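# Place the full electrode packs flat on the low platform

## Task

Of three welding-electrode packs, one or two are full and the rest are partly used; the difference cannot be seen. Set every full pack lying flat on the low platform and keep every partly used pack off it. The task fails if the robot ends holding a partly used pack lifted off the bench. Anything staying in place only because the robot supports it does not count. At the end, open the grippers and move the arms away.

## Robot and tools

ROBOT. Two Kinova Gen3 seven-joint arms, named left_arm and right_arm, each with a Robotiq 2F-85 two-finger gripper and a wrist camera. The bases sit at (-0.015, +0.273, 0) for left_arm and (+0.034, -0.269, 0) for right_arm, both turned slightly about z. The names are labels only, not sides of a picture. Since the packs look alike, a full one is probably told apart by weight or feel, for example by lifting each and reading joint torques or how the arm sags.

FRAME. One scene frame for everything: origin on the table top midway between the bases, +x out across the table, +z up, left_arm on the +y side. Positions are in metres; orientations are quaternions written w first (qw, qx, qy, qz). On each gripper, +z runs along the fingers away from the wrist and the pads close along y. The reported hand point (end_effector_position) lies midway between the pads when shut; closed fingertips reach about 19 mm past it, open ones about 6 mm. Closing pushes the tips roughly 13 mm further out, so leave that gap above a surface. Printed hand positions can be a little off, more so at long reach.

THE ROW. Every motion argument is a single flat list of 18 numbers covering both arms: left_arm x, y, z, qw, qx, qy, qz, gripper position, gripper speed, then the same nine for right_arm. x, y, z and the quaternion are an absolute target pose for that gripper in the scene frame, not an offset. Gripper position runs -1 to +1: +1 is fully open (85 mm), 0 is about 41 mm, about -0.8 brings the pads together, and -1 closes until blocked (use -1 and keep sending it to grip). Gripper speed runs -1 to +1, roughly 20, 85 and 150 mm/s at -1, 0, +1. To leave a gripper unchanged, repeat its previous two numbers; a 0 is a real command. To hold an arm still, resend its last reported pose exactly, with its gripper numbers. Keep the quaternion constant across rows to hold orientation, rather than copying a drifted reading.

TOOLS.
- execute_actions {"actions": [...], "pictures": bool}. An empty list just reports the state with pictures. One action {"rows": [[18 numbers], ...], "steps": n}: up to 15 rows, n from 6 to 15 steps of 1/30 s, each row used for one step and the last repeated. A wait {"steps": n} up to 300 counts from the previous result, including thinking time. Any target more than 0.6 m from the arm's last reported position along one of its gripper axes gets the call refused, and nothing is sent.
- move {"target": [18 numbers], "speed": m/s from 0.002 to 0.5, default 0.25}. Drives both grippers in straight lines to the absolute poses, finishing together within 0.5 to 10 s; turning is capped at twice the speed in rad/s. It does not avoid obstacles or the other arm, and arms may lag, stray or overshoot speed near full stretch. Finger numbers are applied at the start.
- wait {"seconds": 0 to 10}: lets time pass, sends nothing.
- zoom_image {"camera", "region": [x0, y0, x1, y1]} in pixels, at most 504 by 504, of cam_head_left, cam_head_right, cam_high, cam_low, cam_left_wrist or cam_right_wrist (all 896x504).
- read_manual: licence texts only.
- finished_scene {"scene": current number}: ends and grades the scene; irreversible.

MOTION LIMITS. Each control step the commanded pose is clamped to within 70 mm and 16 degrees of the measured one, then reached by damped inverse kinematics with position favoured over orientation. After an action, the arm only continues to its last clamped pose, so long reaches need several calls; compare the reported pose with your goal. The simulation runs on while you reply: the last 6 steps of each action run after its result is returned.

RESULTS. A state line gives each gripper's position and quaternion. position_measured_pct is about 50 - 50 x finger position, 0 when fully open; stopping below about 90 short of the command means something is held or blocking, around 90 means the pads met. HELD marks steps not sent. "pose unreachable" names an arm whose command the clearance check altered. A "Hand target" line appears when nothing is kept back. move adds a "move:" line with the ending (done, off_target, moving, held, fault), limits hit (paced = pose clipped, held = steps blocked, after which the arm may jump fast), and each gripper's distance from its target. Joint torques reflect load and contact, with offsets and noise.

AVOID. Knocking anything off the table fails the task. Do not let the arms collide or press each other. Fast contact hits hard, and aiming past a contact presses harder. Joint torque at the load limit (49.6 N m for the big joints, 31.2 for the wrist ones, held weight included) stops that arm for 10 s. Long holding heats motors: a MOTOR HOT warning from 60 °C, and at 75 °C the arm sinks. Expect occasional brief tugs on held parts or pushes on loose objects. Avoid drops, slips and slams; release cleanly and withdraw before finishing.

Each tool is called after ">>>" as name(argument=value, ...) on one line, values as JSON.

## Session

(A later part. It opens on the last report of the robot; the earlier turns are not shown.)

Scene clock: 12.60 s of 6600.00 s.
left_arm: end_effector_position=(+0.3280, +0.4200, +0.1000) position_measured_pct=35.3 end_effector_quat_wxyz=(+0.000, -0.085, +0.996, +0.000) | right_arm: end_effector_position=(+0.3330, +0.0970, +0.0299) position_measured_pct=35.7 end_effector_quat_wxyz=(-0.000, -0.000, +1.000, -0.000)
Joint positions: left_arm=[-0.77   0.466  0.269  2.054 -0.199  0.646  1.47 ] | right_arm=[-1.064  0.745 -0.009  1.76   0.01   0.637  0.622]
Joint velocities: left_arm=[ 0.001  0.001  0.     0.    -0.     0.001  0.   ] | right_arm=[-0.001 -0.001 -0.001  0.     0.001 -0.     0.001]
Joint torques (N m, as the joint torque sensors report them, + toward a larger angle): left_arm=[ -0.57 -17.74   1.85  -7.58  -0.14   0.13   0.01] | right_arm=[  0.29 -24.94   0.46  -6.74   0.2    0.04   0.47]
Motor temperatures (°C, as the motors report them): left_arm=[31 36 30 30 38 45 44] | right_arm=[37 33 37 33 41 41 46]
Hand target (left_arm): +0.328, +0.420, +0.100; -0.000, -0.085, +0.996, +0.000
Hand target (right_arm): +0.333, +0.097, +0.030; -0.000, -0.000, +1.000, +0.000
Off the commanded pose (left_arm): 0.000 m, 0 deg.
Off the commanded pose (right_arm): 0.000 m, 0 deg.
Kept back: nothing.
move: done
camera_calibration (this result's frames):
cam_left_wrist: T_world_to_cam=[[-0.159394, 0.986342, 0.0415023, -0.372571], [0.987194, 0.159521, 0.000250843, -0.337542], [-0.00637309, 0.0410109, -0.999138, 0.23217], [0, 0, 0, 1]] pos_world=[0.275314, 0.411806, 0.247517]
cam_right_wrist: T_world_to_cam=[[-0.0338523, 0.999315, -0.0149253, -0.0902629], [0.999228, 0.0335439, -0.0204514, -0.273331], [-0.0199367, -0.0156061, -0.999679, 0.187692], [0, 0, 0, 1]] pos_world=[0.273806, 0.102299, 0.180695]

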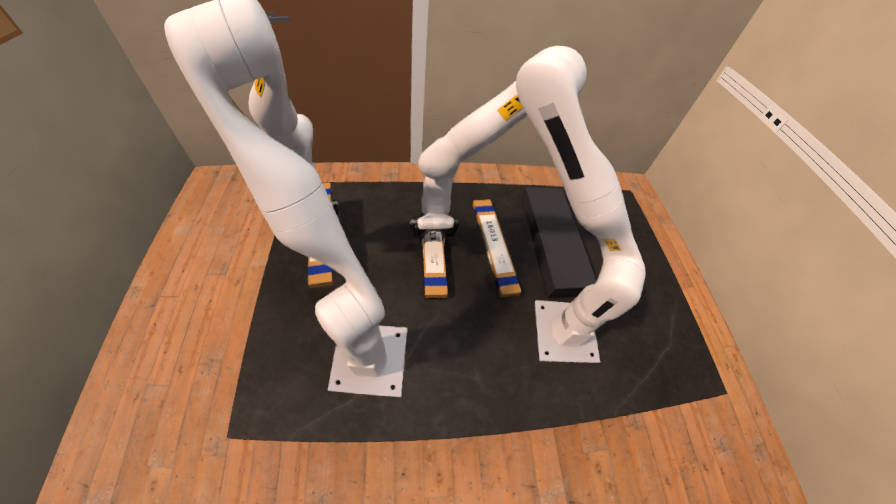

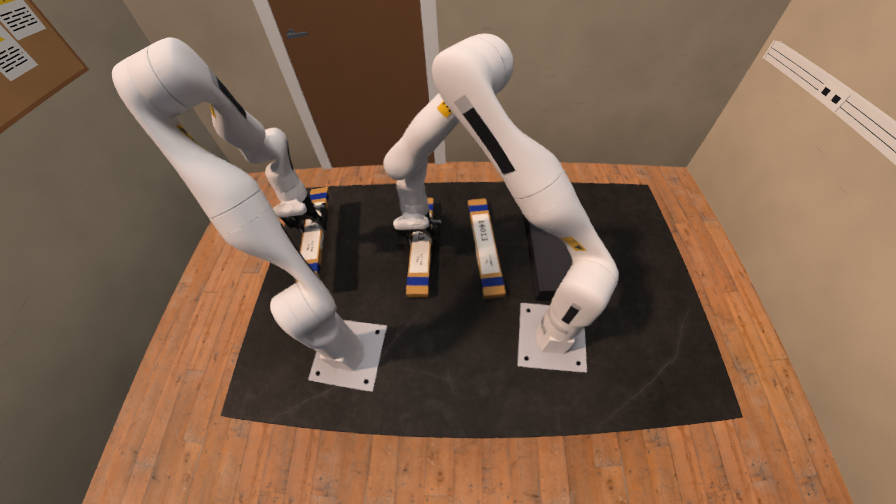

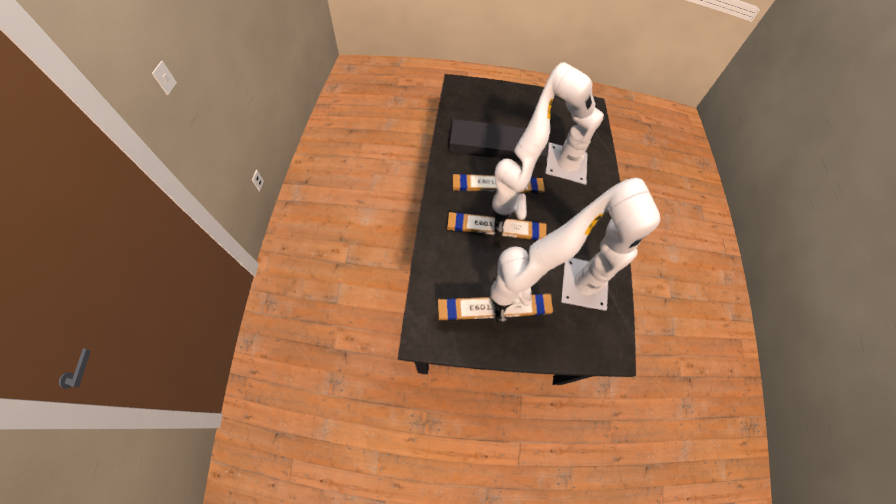

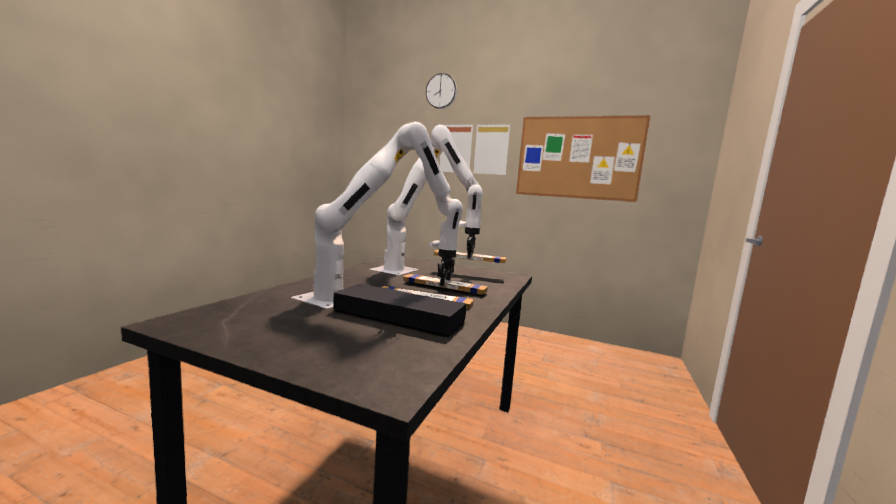

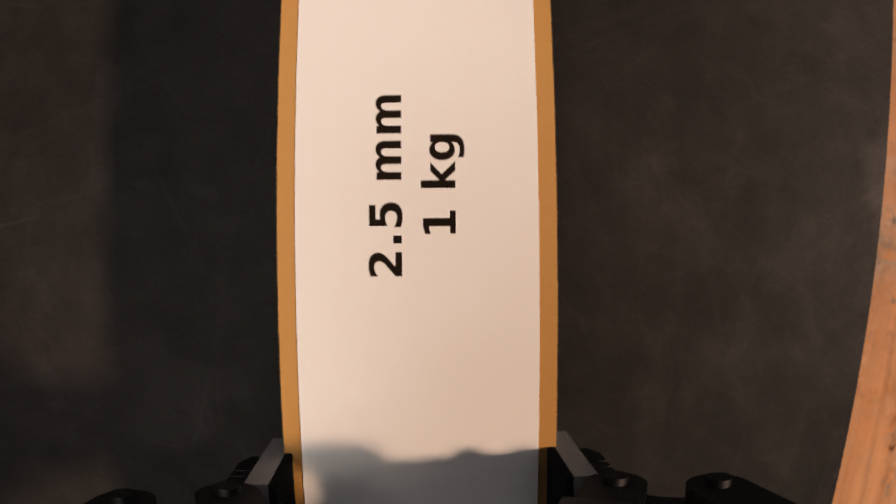

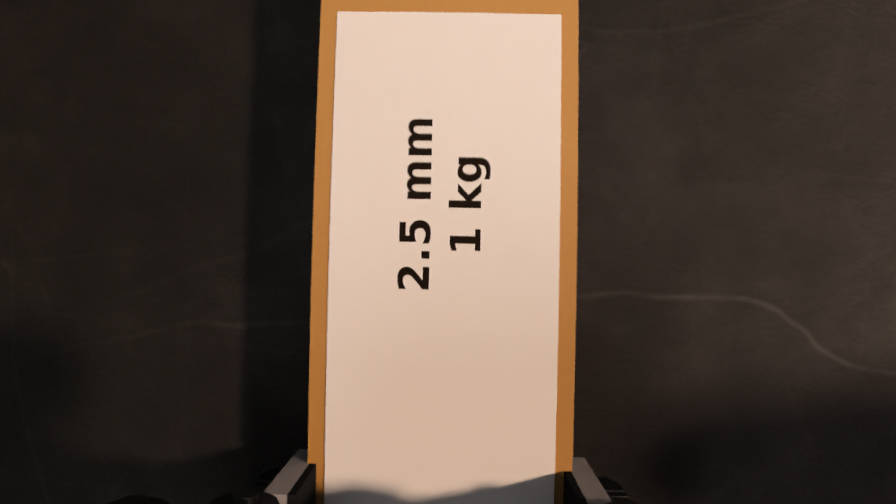

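>>> move(target=[0.328,0.3,0.12,0,0,1,0,-1,0,0.333,0.0,0.12,0,0,1,0,-1,0])

>>> move(target=[0.328,0.08,0.12,0,0,1,0,-1,0,0.333,-0.335,0.11,0,0,1,0,-1,0], speed=0.35)

Scene clock: 13.87 s of 6600.00 s.
left_arm: end_effector_position=(+0.3275, +0.3004, +0.1198) position_measured_pct=35.3 end_effector_quat_wxyz=(-0.000, -0.000, +1.000, +0.000) | right_arm: end_effector_position=(+0.3328, +0.0000, +0.1197) position_measured_pct=35.7 end_effector_quat_wxyz=(-0.000, -0.000, +1.000, -0.000)
Joint positions: left_arm=[-0.523  0.378  0.351  2.124 -0.207  0.671  1.637] | right_arm=[-0.921  0.462 -0.008  1.931  0.005  0.748  0.77 ]
Joint velocities: left_arm=[ 0.004 -0.001  0.002 -0.    -0.002  0.001  0.002] | right_arm=[ 0.002 -0.005  0.002 -0.    -0.001  0.     0.002]
Joint torques (N m, as the joint torque sensors report them, + toward a larger angle): left_arm=[ -0.81 -15.68   1.9   -8.1   -0.13   0.21  -0.01] | right_arm=[  0.11 -20.12   0.29  -7.6    0.11   0.12   0.37]
Motor temperatures (°C, as the motors report them): left_arm=[31 36 30 30 38 45 44] | right_arm=[37 33 37 33 41 41 46]
Hand target (left_arm): +0.327, +0.300, +0.120; -0.000, +0.000, +1.000, +0.000
Hand target (right_arm): +0.333, -0.000, +0.120; +0.000, -0.000, +1.000, +0.000
Off the commanded pose (left_arm): 0.001 m, 0 deg.
Off the commanded pose (right_arm): 0.000 m, 0 deg.
Kept back: nothing.
move: done
camera_calibration (this result's frames):
cam_left_wrist: T_world_to_cam=[[0.00970031, 0.999075, 0.041901, -0.314789], [0.999953, -0.00969223, -0.000396003, -0.271195], [0.0000104779, 0.0419029, -0.999122, 0.254537], [0, 0, 0, 1]] pos_world=[0.274234, 0.301203, 0.267396]
cam_right_wrist: T_world_to_cam=[[-0.0342457, 0.999302, -0.0149327, 0.00809546], [0.999213, 0.0339359, -0.0205297, -0.268058], [-0.0200086, -0.015624, -0.999678, 0.275968], [0, 0, 0, 1]] pos_world=[0.273646, 0.00531867, 0.270496]

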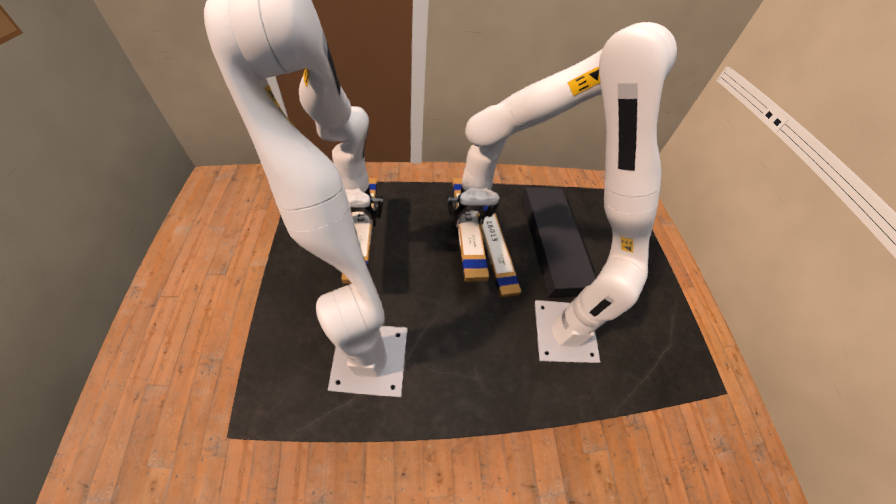

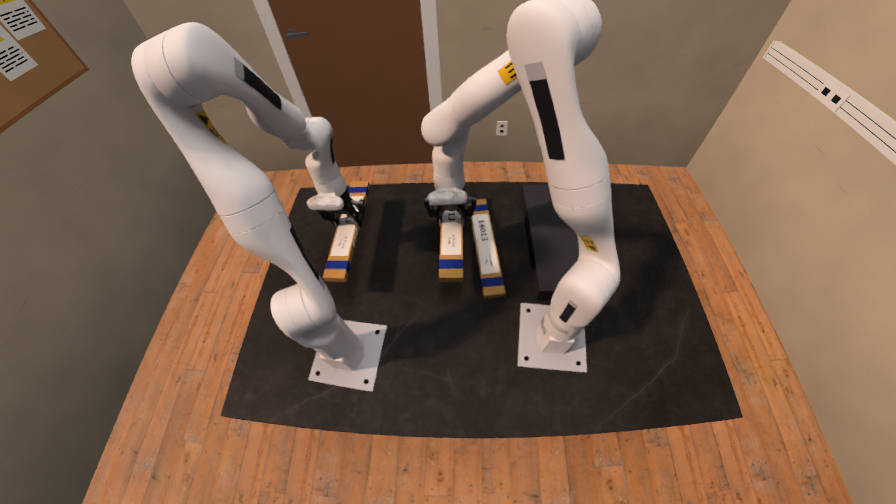

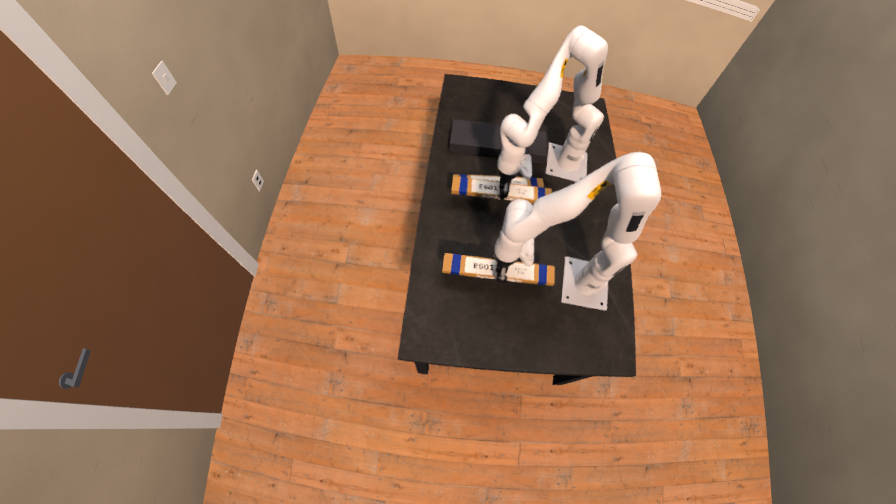

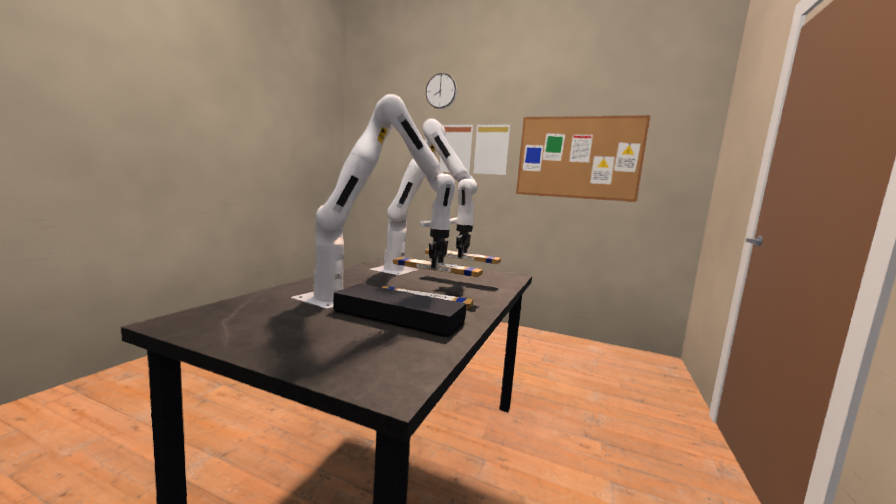

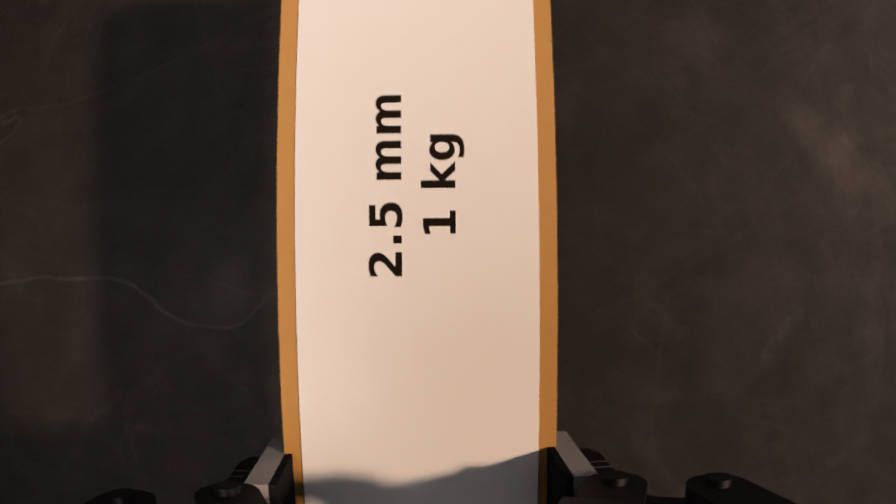

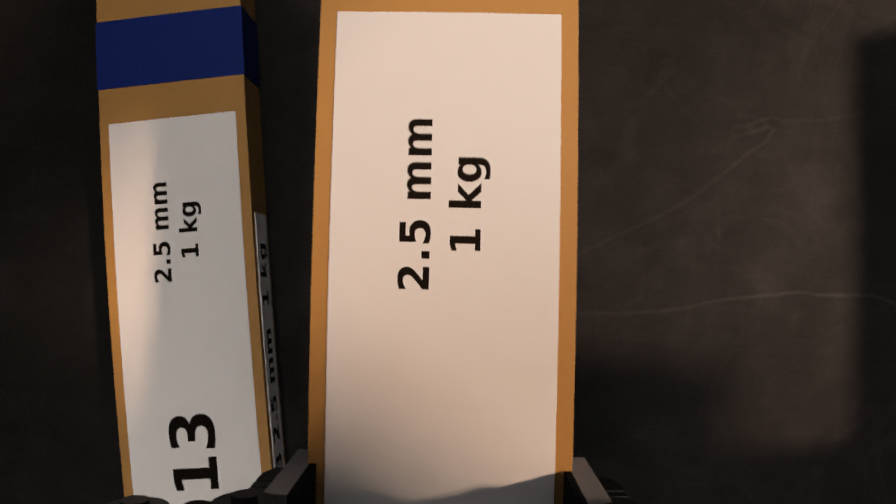

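Scene clock: 15.57 s of 6600.00 s.
left_arm: end_effector_position=(+0.3275, +0.0807, +0.1202) position_measured_pct=35.3 end_effector_quat_wxyz=(-0.000, +0.000, +1.000, +0.000) | right_arm: end_effector_position=(+0.3335, -0.3352, +0.1099) position_measured_pct=35.7 end_effector_quat_wxyz=(+0.001, -0.000, +1.000, -0.001)
Joint positions: left_arm=[ 0.073  0.469  0.38   1.972 -0.25   0.747  2.268] | right_arm=[-0.079  0.321  0.102  2.245 -0.058  0.575  1.768]
Joint velocities: left_arm=[ 0.001  0.002  0.001 -0.    -0.     0.     0.001] | right_arm=[ 0.003  0.001  0.002 -0.001 -0.002 -0.     0.002]
Joint torques (N m, as the joint torque sensors report them, + toward a larger angle): left_arm=[ -0.47 -18.04   2.63  -8.59  -0.04   0.09   0.09] | right_arm=[ -0.1  -15.1    0.33  -6.18   0.13   0.12   0.65]
Motor temperatures (°C, as the motors report them): left_arm=[31 36 30 30 38 45 44] | right_arm=[37 33 37 33 41 41 46]
Hand target (left_arm): +0.327, +0.081, +0.120; -0.000, +0.000, +1.000, +0.000
Hand target (right_arm): +0.333, -0.335, +0.110; +0.001, +0.000, +1.000, -0.001
Off the commanded pose (left_arm): 0.001 m, 0 deg.
Off the commanded pose (right_arm): 0.001 m, 0 deg.
Kept back: nothing.
move: done
camera_calibration (this result's frames):
cam_left_wrist: T_world_to_cam=[[0.0101687, 0.99906, 0.0421323, -0.0954248], [0.999948, -0.0101687, -0.000214969, -0.273329], [0.000213663, 0.0421323, -0.999112, 0.263975], [0, 0, 0, 1]] pos_world=[0.274228, 0.0814339, 0.267702]
cam_right_wrist: T_world_to_cam=[[-0.0340053, 0.999293, -0.0160563, 0.342978], [0.999269, 0.0337149, -0.0180214, -0.257941], [-0.0174673, -0.0166574, -0.999709, 0.259731], [0, 0, 0, 1]] pos_world=[0.273953, -0.329712, 0.260514]

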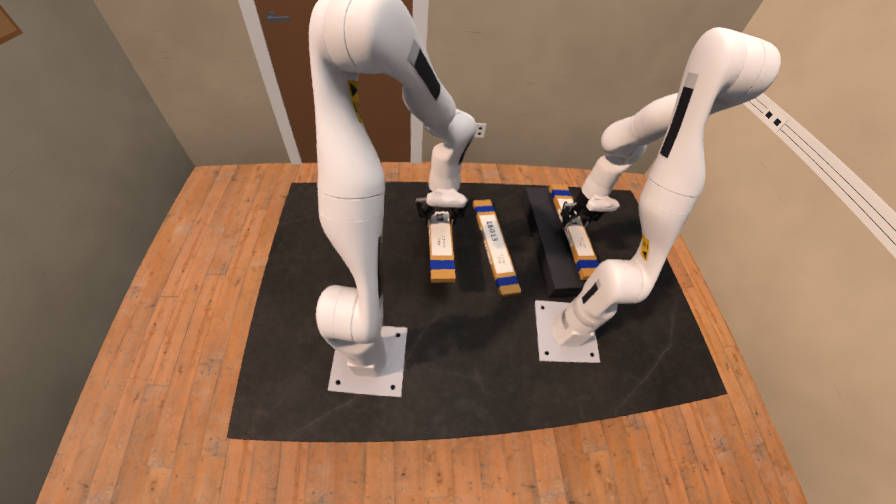

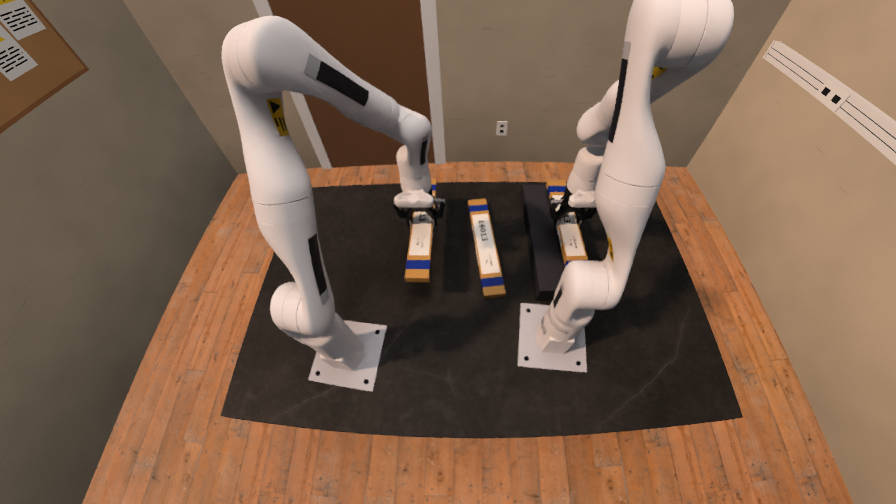

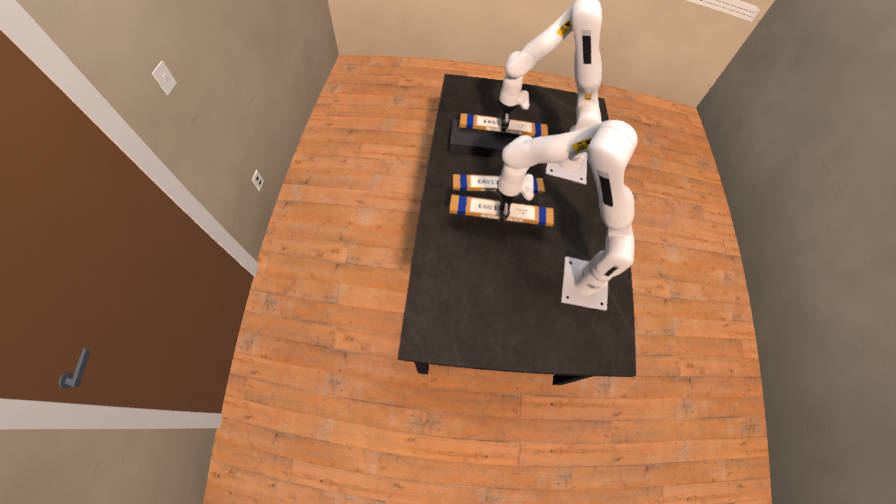

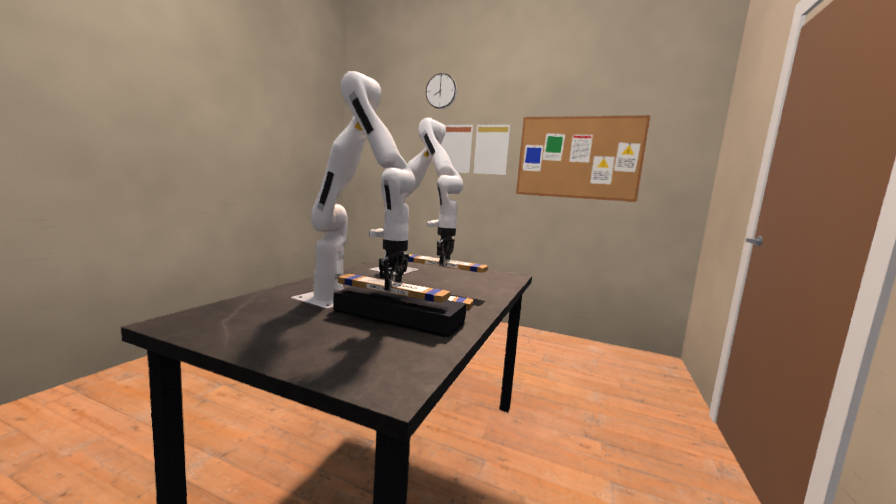

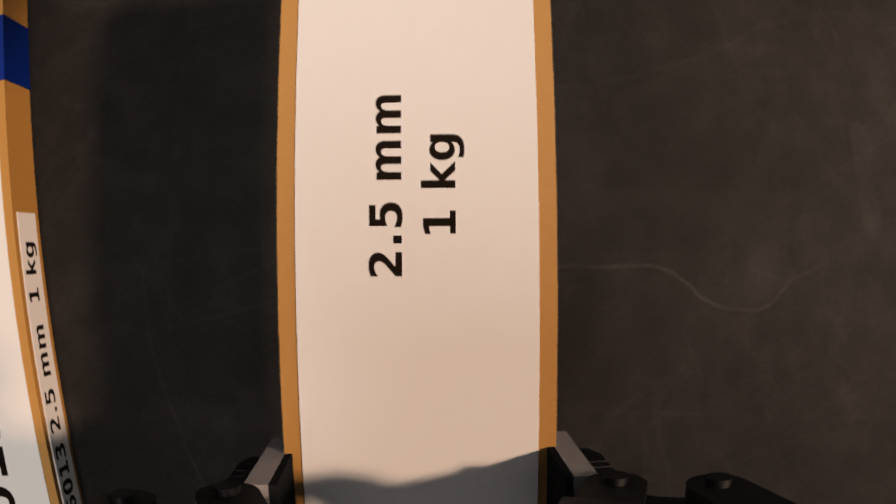

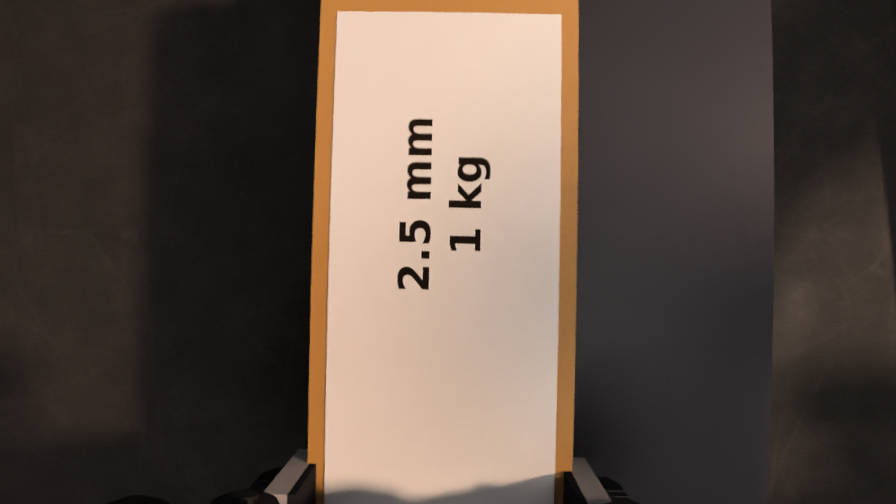

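>>> move(target=[0.328,0.08,0.12,0,0,1,0,-1,0,0.345,-0.331,0.077,0,-0.005,1,0,-1,0], speed=0.04)

>>> zoom_image(camera="cam_low", region=[320,250,480,345])

Scene clock: 17.00 s of 6600.00 s.
left_arm: end_effector_position=(+0.3280, +0.0800, +0.1200) position_measured_pct=35.3 end_effector_quat_wxyz=(+0.000, -0.000, +1.000, -0.000) | right_arm: end_effector_position=(+0.3440, -0.3315, +0.0796) position_measured_pct=35.7 end_effector_quat_wxyz=(+0.001, -0.004, +1.000, -0.000)
Joint positions: left_arm=[ 0.074  0.47   0.38   1.97  -0.25   0.746  2.269] | right_arm=[-0.077  0.416  0.084  2.251 -0.074  0.476  1.776]
Joint velocities: left_arm=[ 0.002  0.     0.002  0.    -0.     0.001  0.   ] | right_arm=[ 0.001  0.    -0.    -0.001 -0.001 -0.001  0.   ]
Joint torques (N m, as the joint torque sensors report them, + toward a larger angle): left_arm=[ -0.34 -18.27   2.39  -8.59  -0.24   0.13   0.08] | right_arm=[-0.26 -5.59 -0.7  -4.89 -0.14 -2.91  0.48]
Motor temperatures (°C, as the motors report them): left_arm=[31 36 30 30 38 45 44] | right_arm=[37 33 37 33 41 41 46]
Hand target (left_arm): +0.328, +0.080, +0.120; -0.000, +0.000, +1.000, -0.000
Hand target (right_arm): +0.345, -0.331, +0.077; -0.000, -0.005, +1.000, -0.000
Off the commanded pose (left_arm): 0.000 m, 0 deg.
Off the commanded pose (right_arm): 0.003 m, 0 deg.
Kept back: nothing.
move: done
camera_calibration (this result's frames):
cam_left_wrist: T_world_to_cam=[[0.0100388, 0.999089, 0.0414879, -0.0946329], [0.999949, -0.0100583, 0.000260661, -0.273932], [0.000677721, 0.0414832, -0.999139, 0.263752], [0, 0, 0, 1]] pos_world=[0.27469, 0.0808501, 0.267523]
cam_right_wrist: T_world_to_cam=[[-0.0427338, 0.99897, -0.0152639, 0.34196], [0.998923, 0.0424453, -0.0187538, -0.266019], [-0.0180866, -0.0160488, -0.999708, 0.23009], [0, 0, 0, 1]] pos_world=[0.284507, -0.326624, 0.230253]

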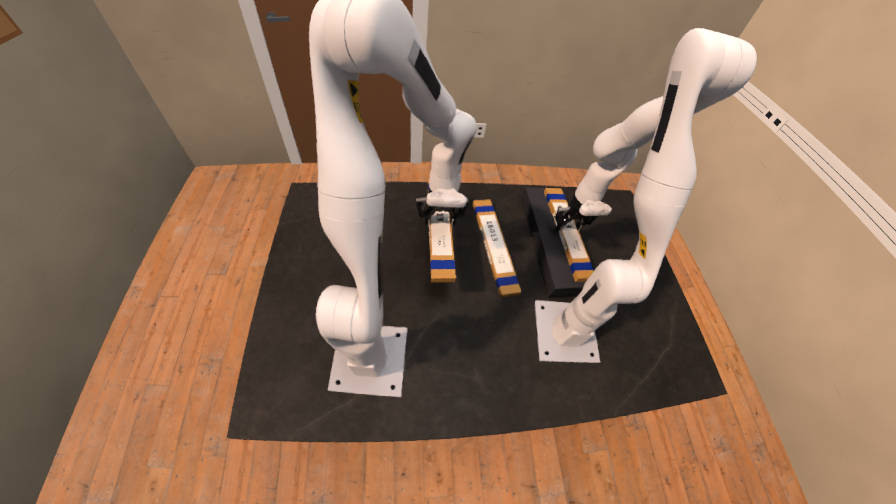

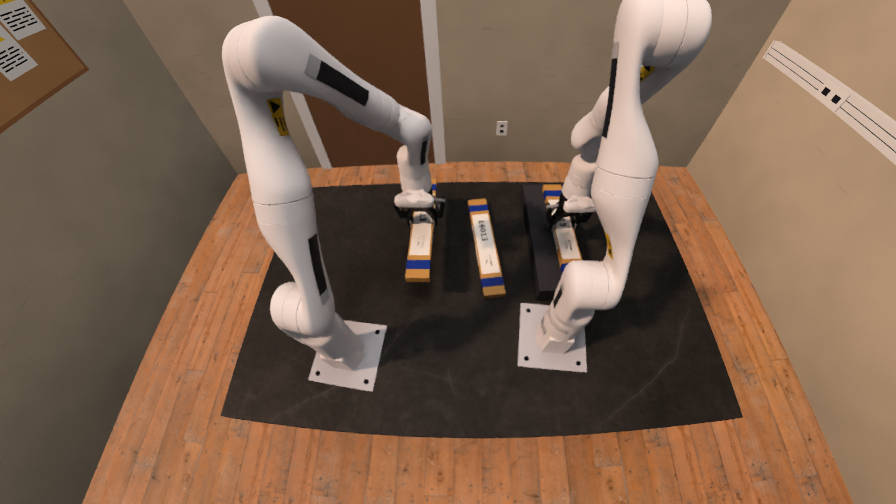

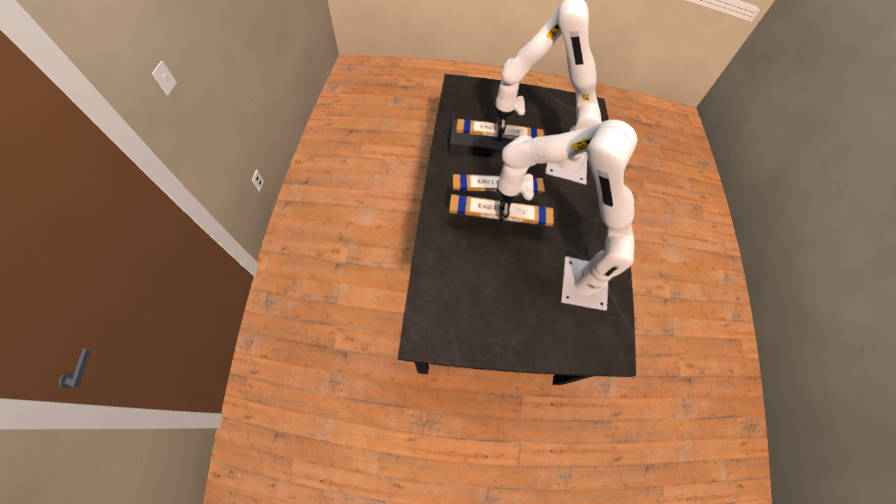

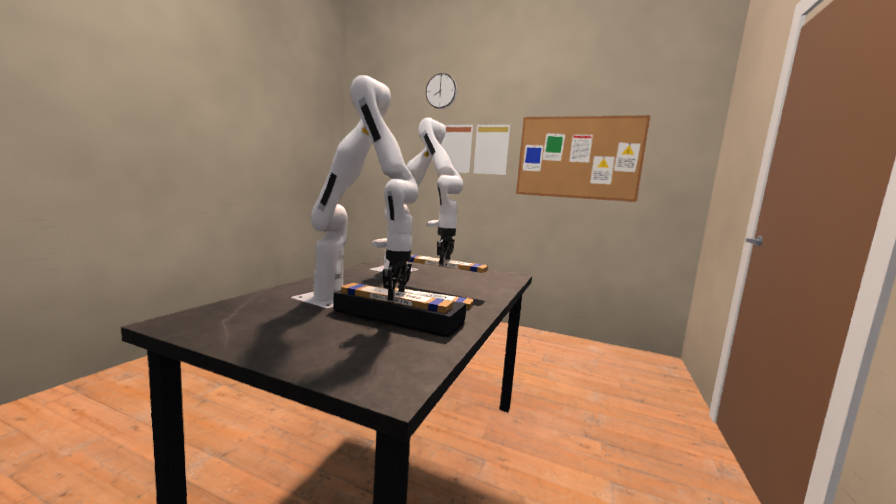

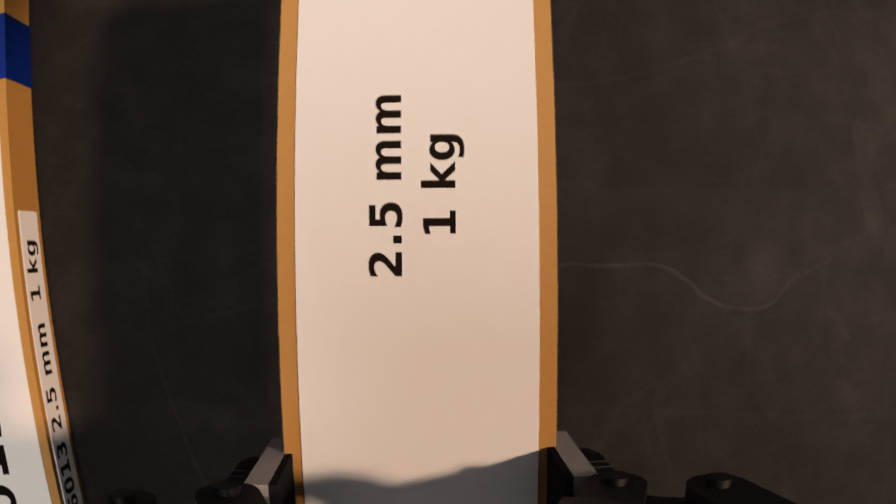

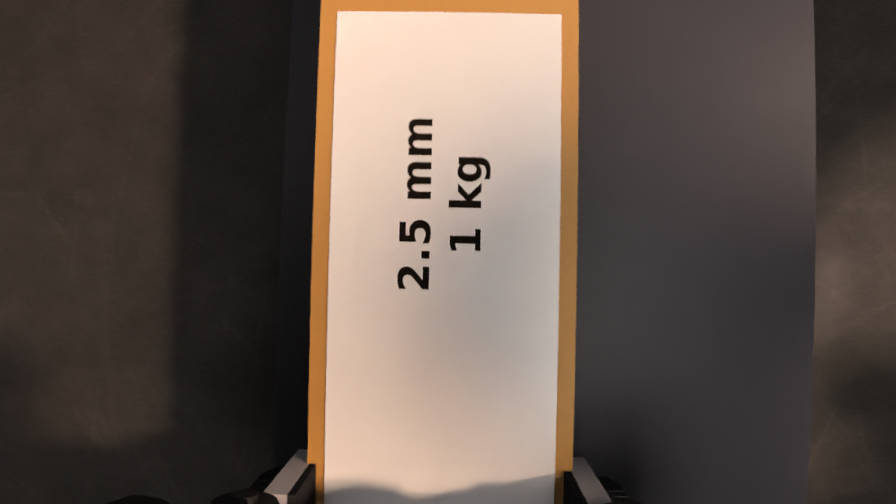

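Region (320, 250, 480, 345) of cam_low's 896x504 image, scaled by 3.150, with more detail than that image has; it fills the top 299 rows of this view, and the rest is white.

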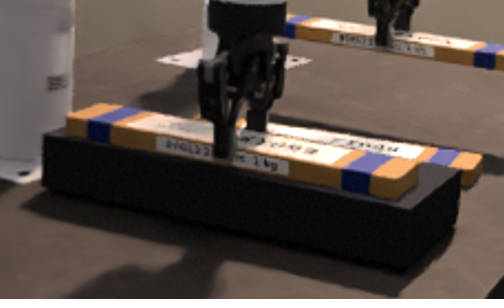

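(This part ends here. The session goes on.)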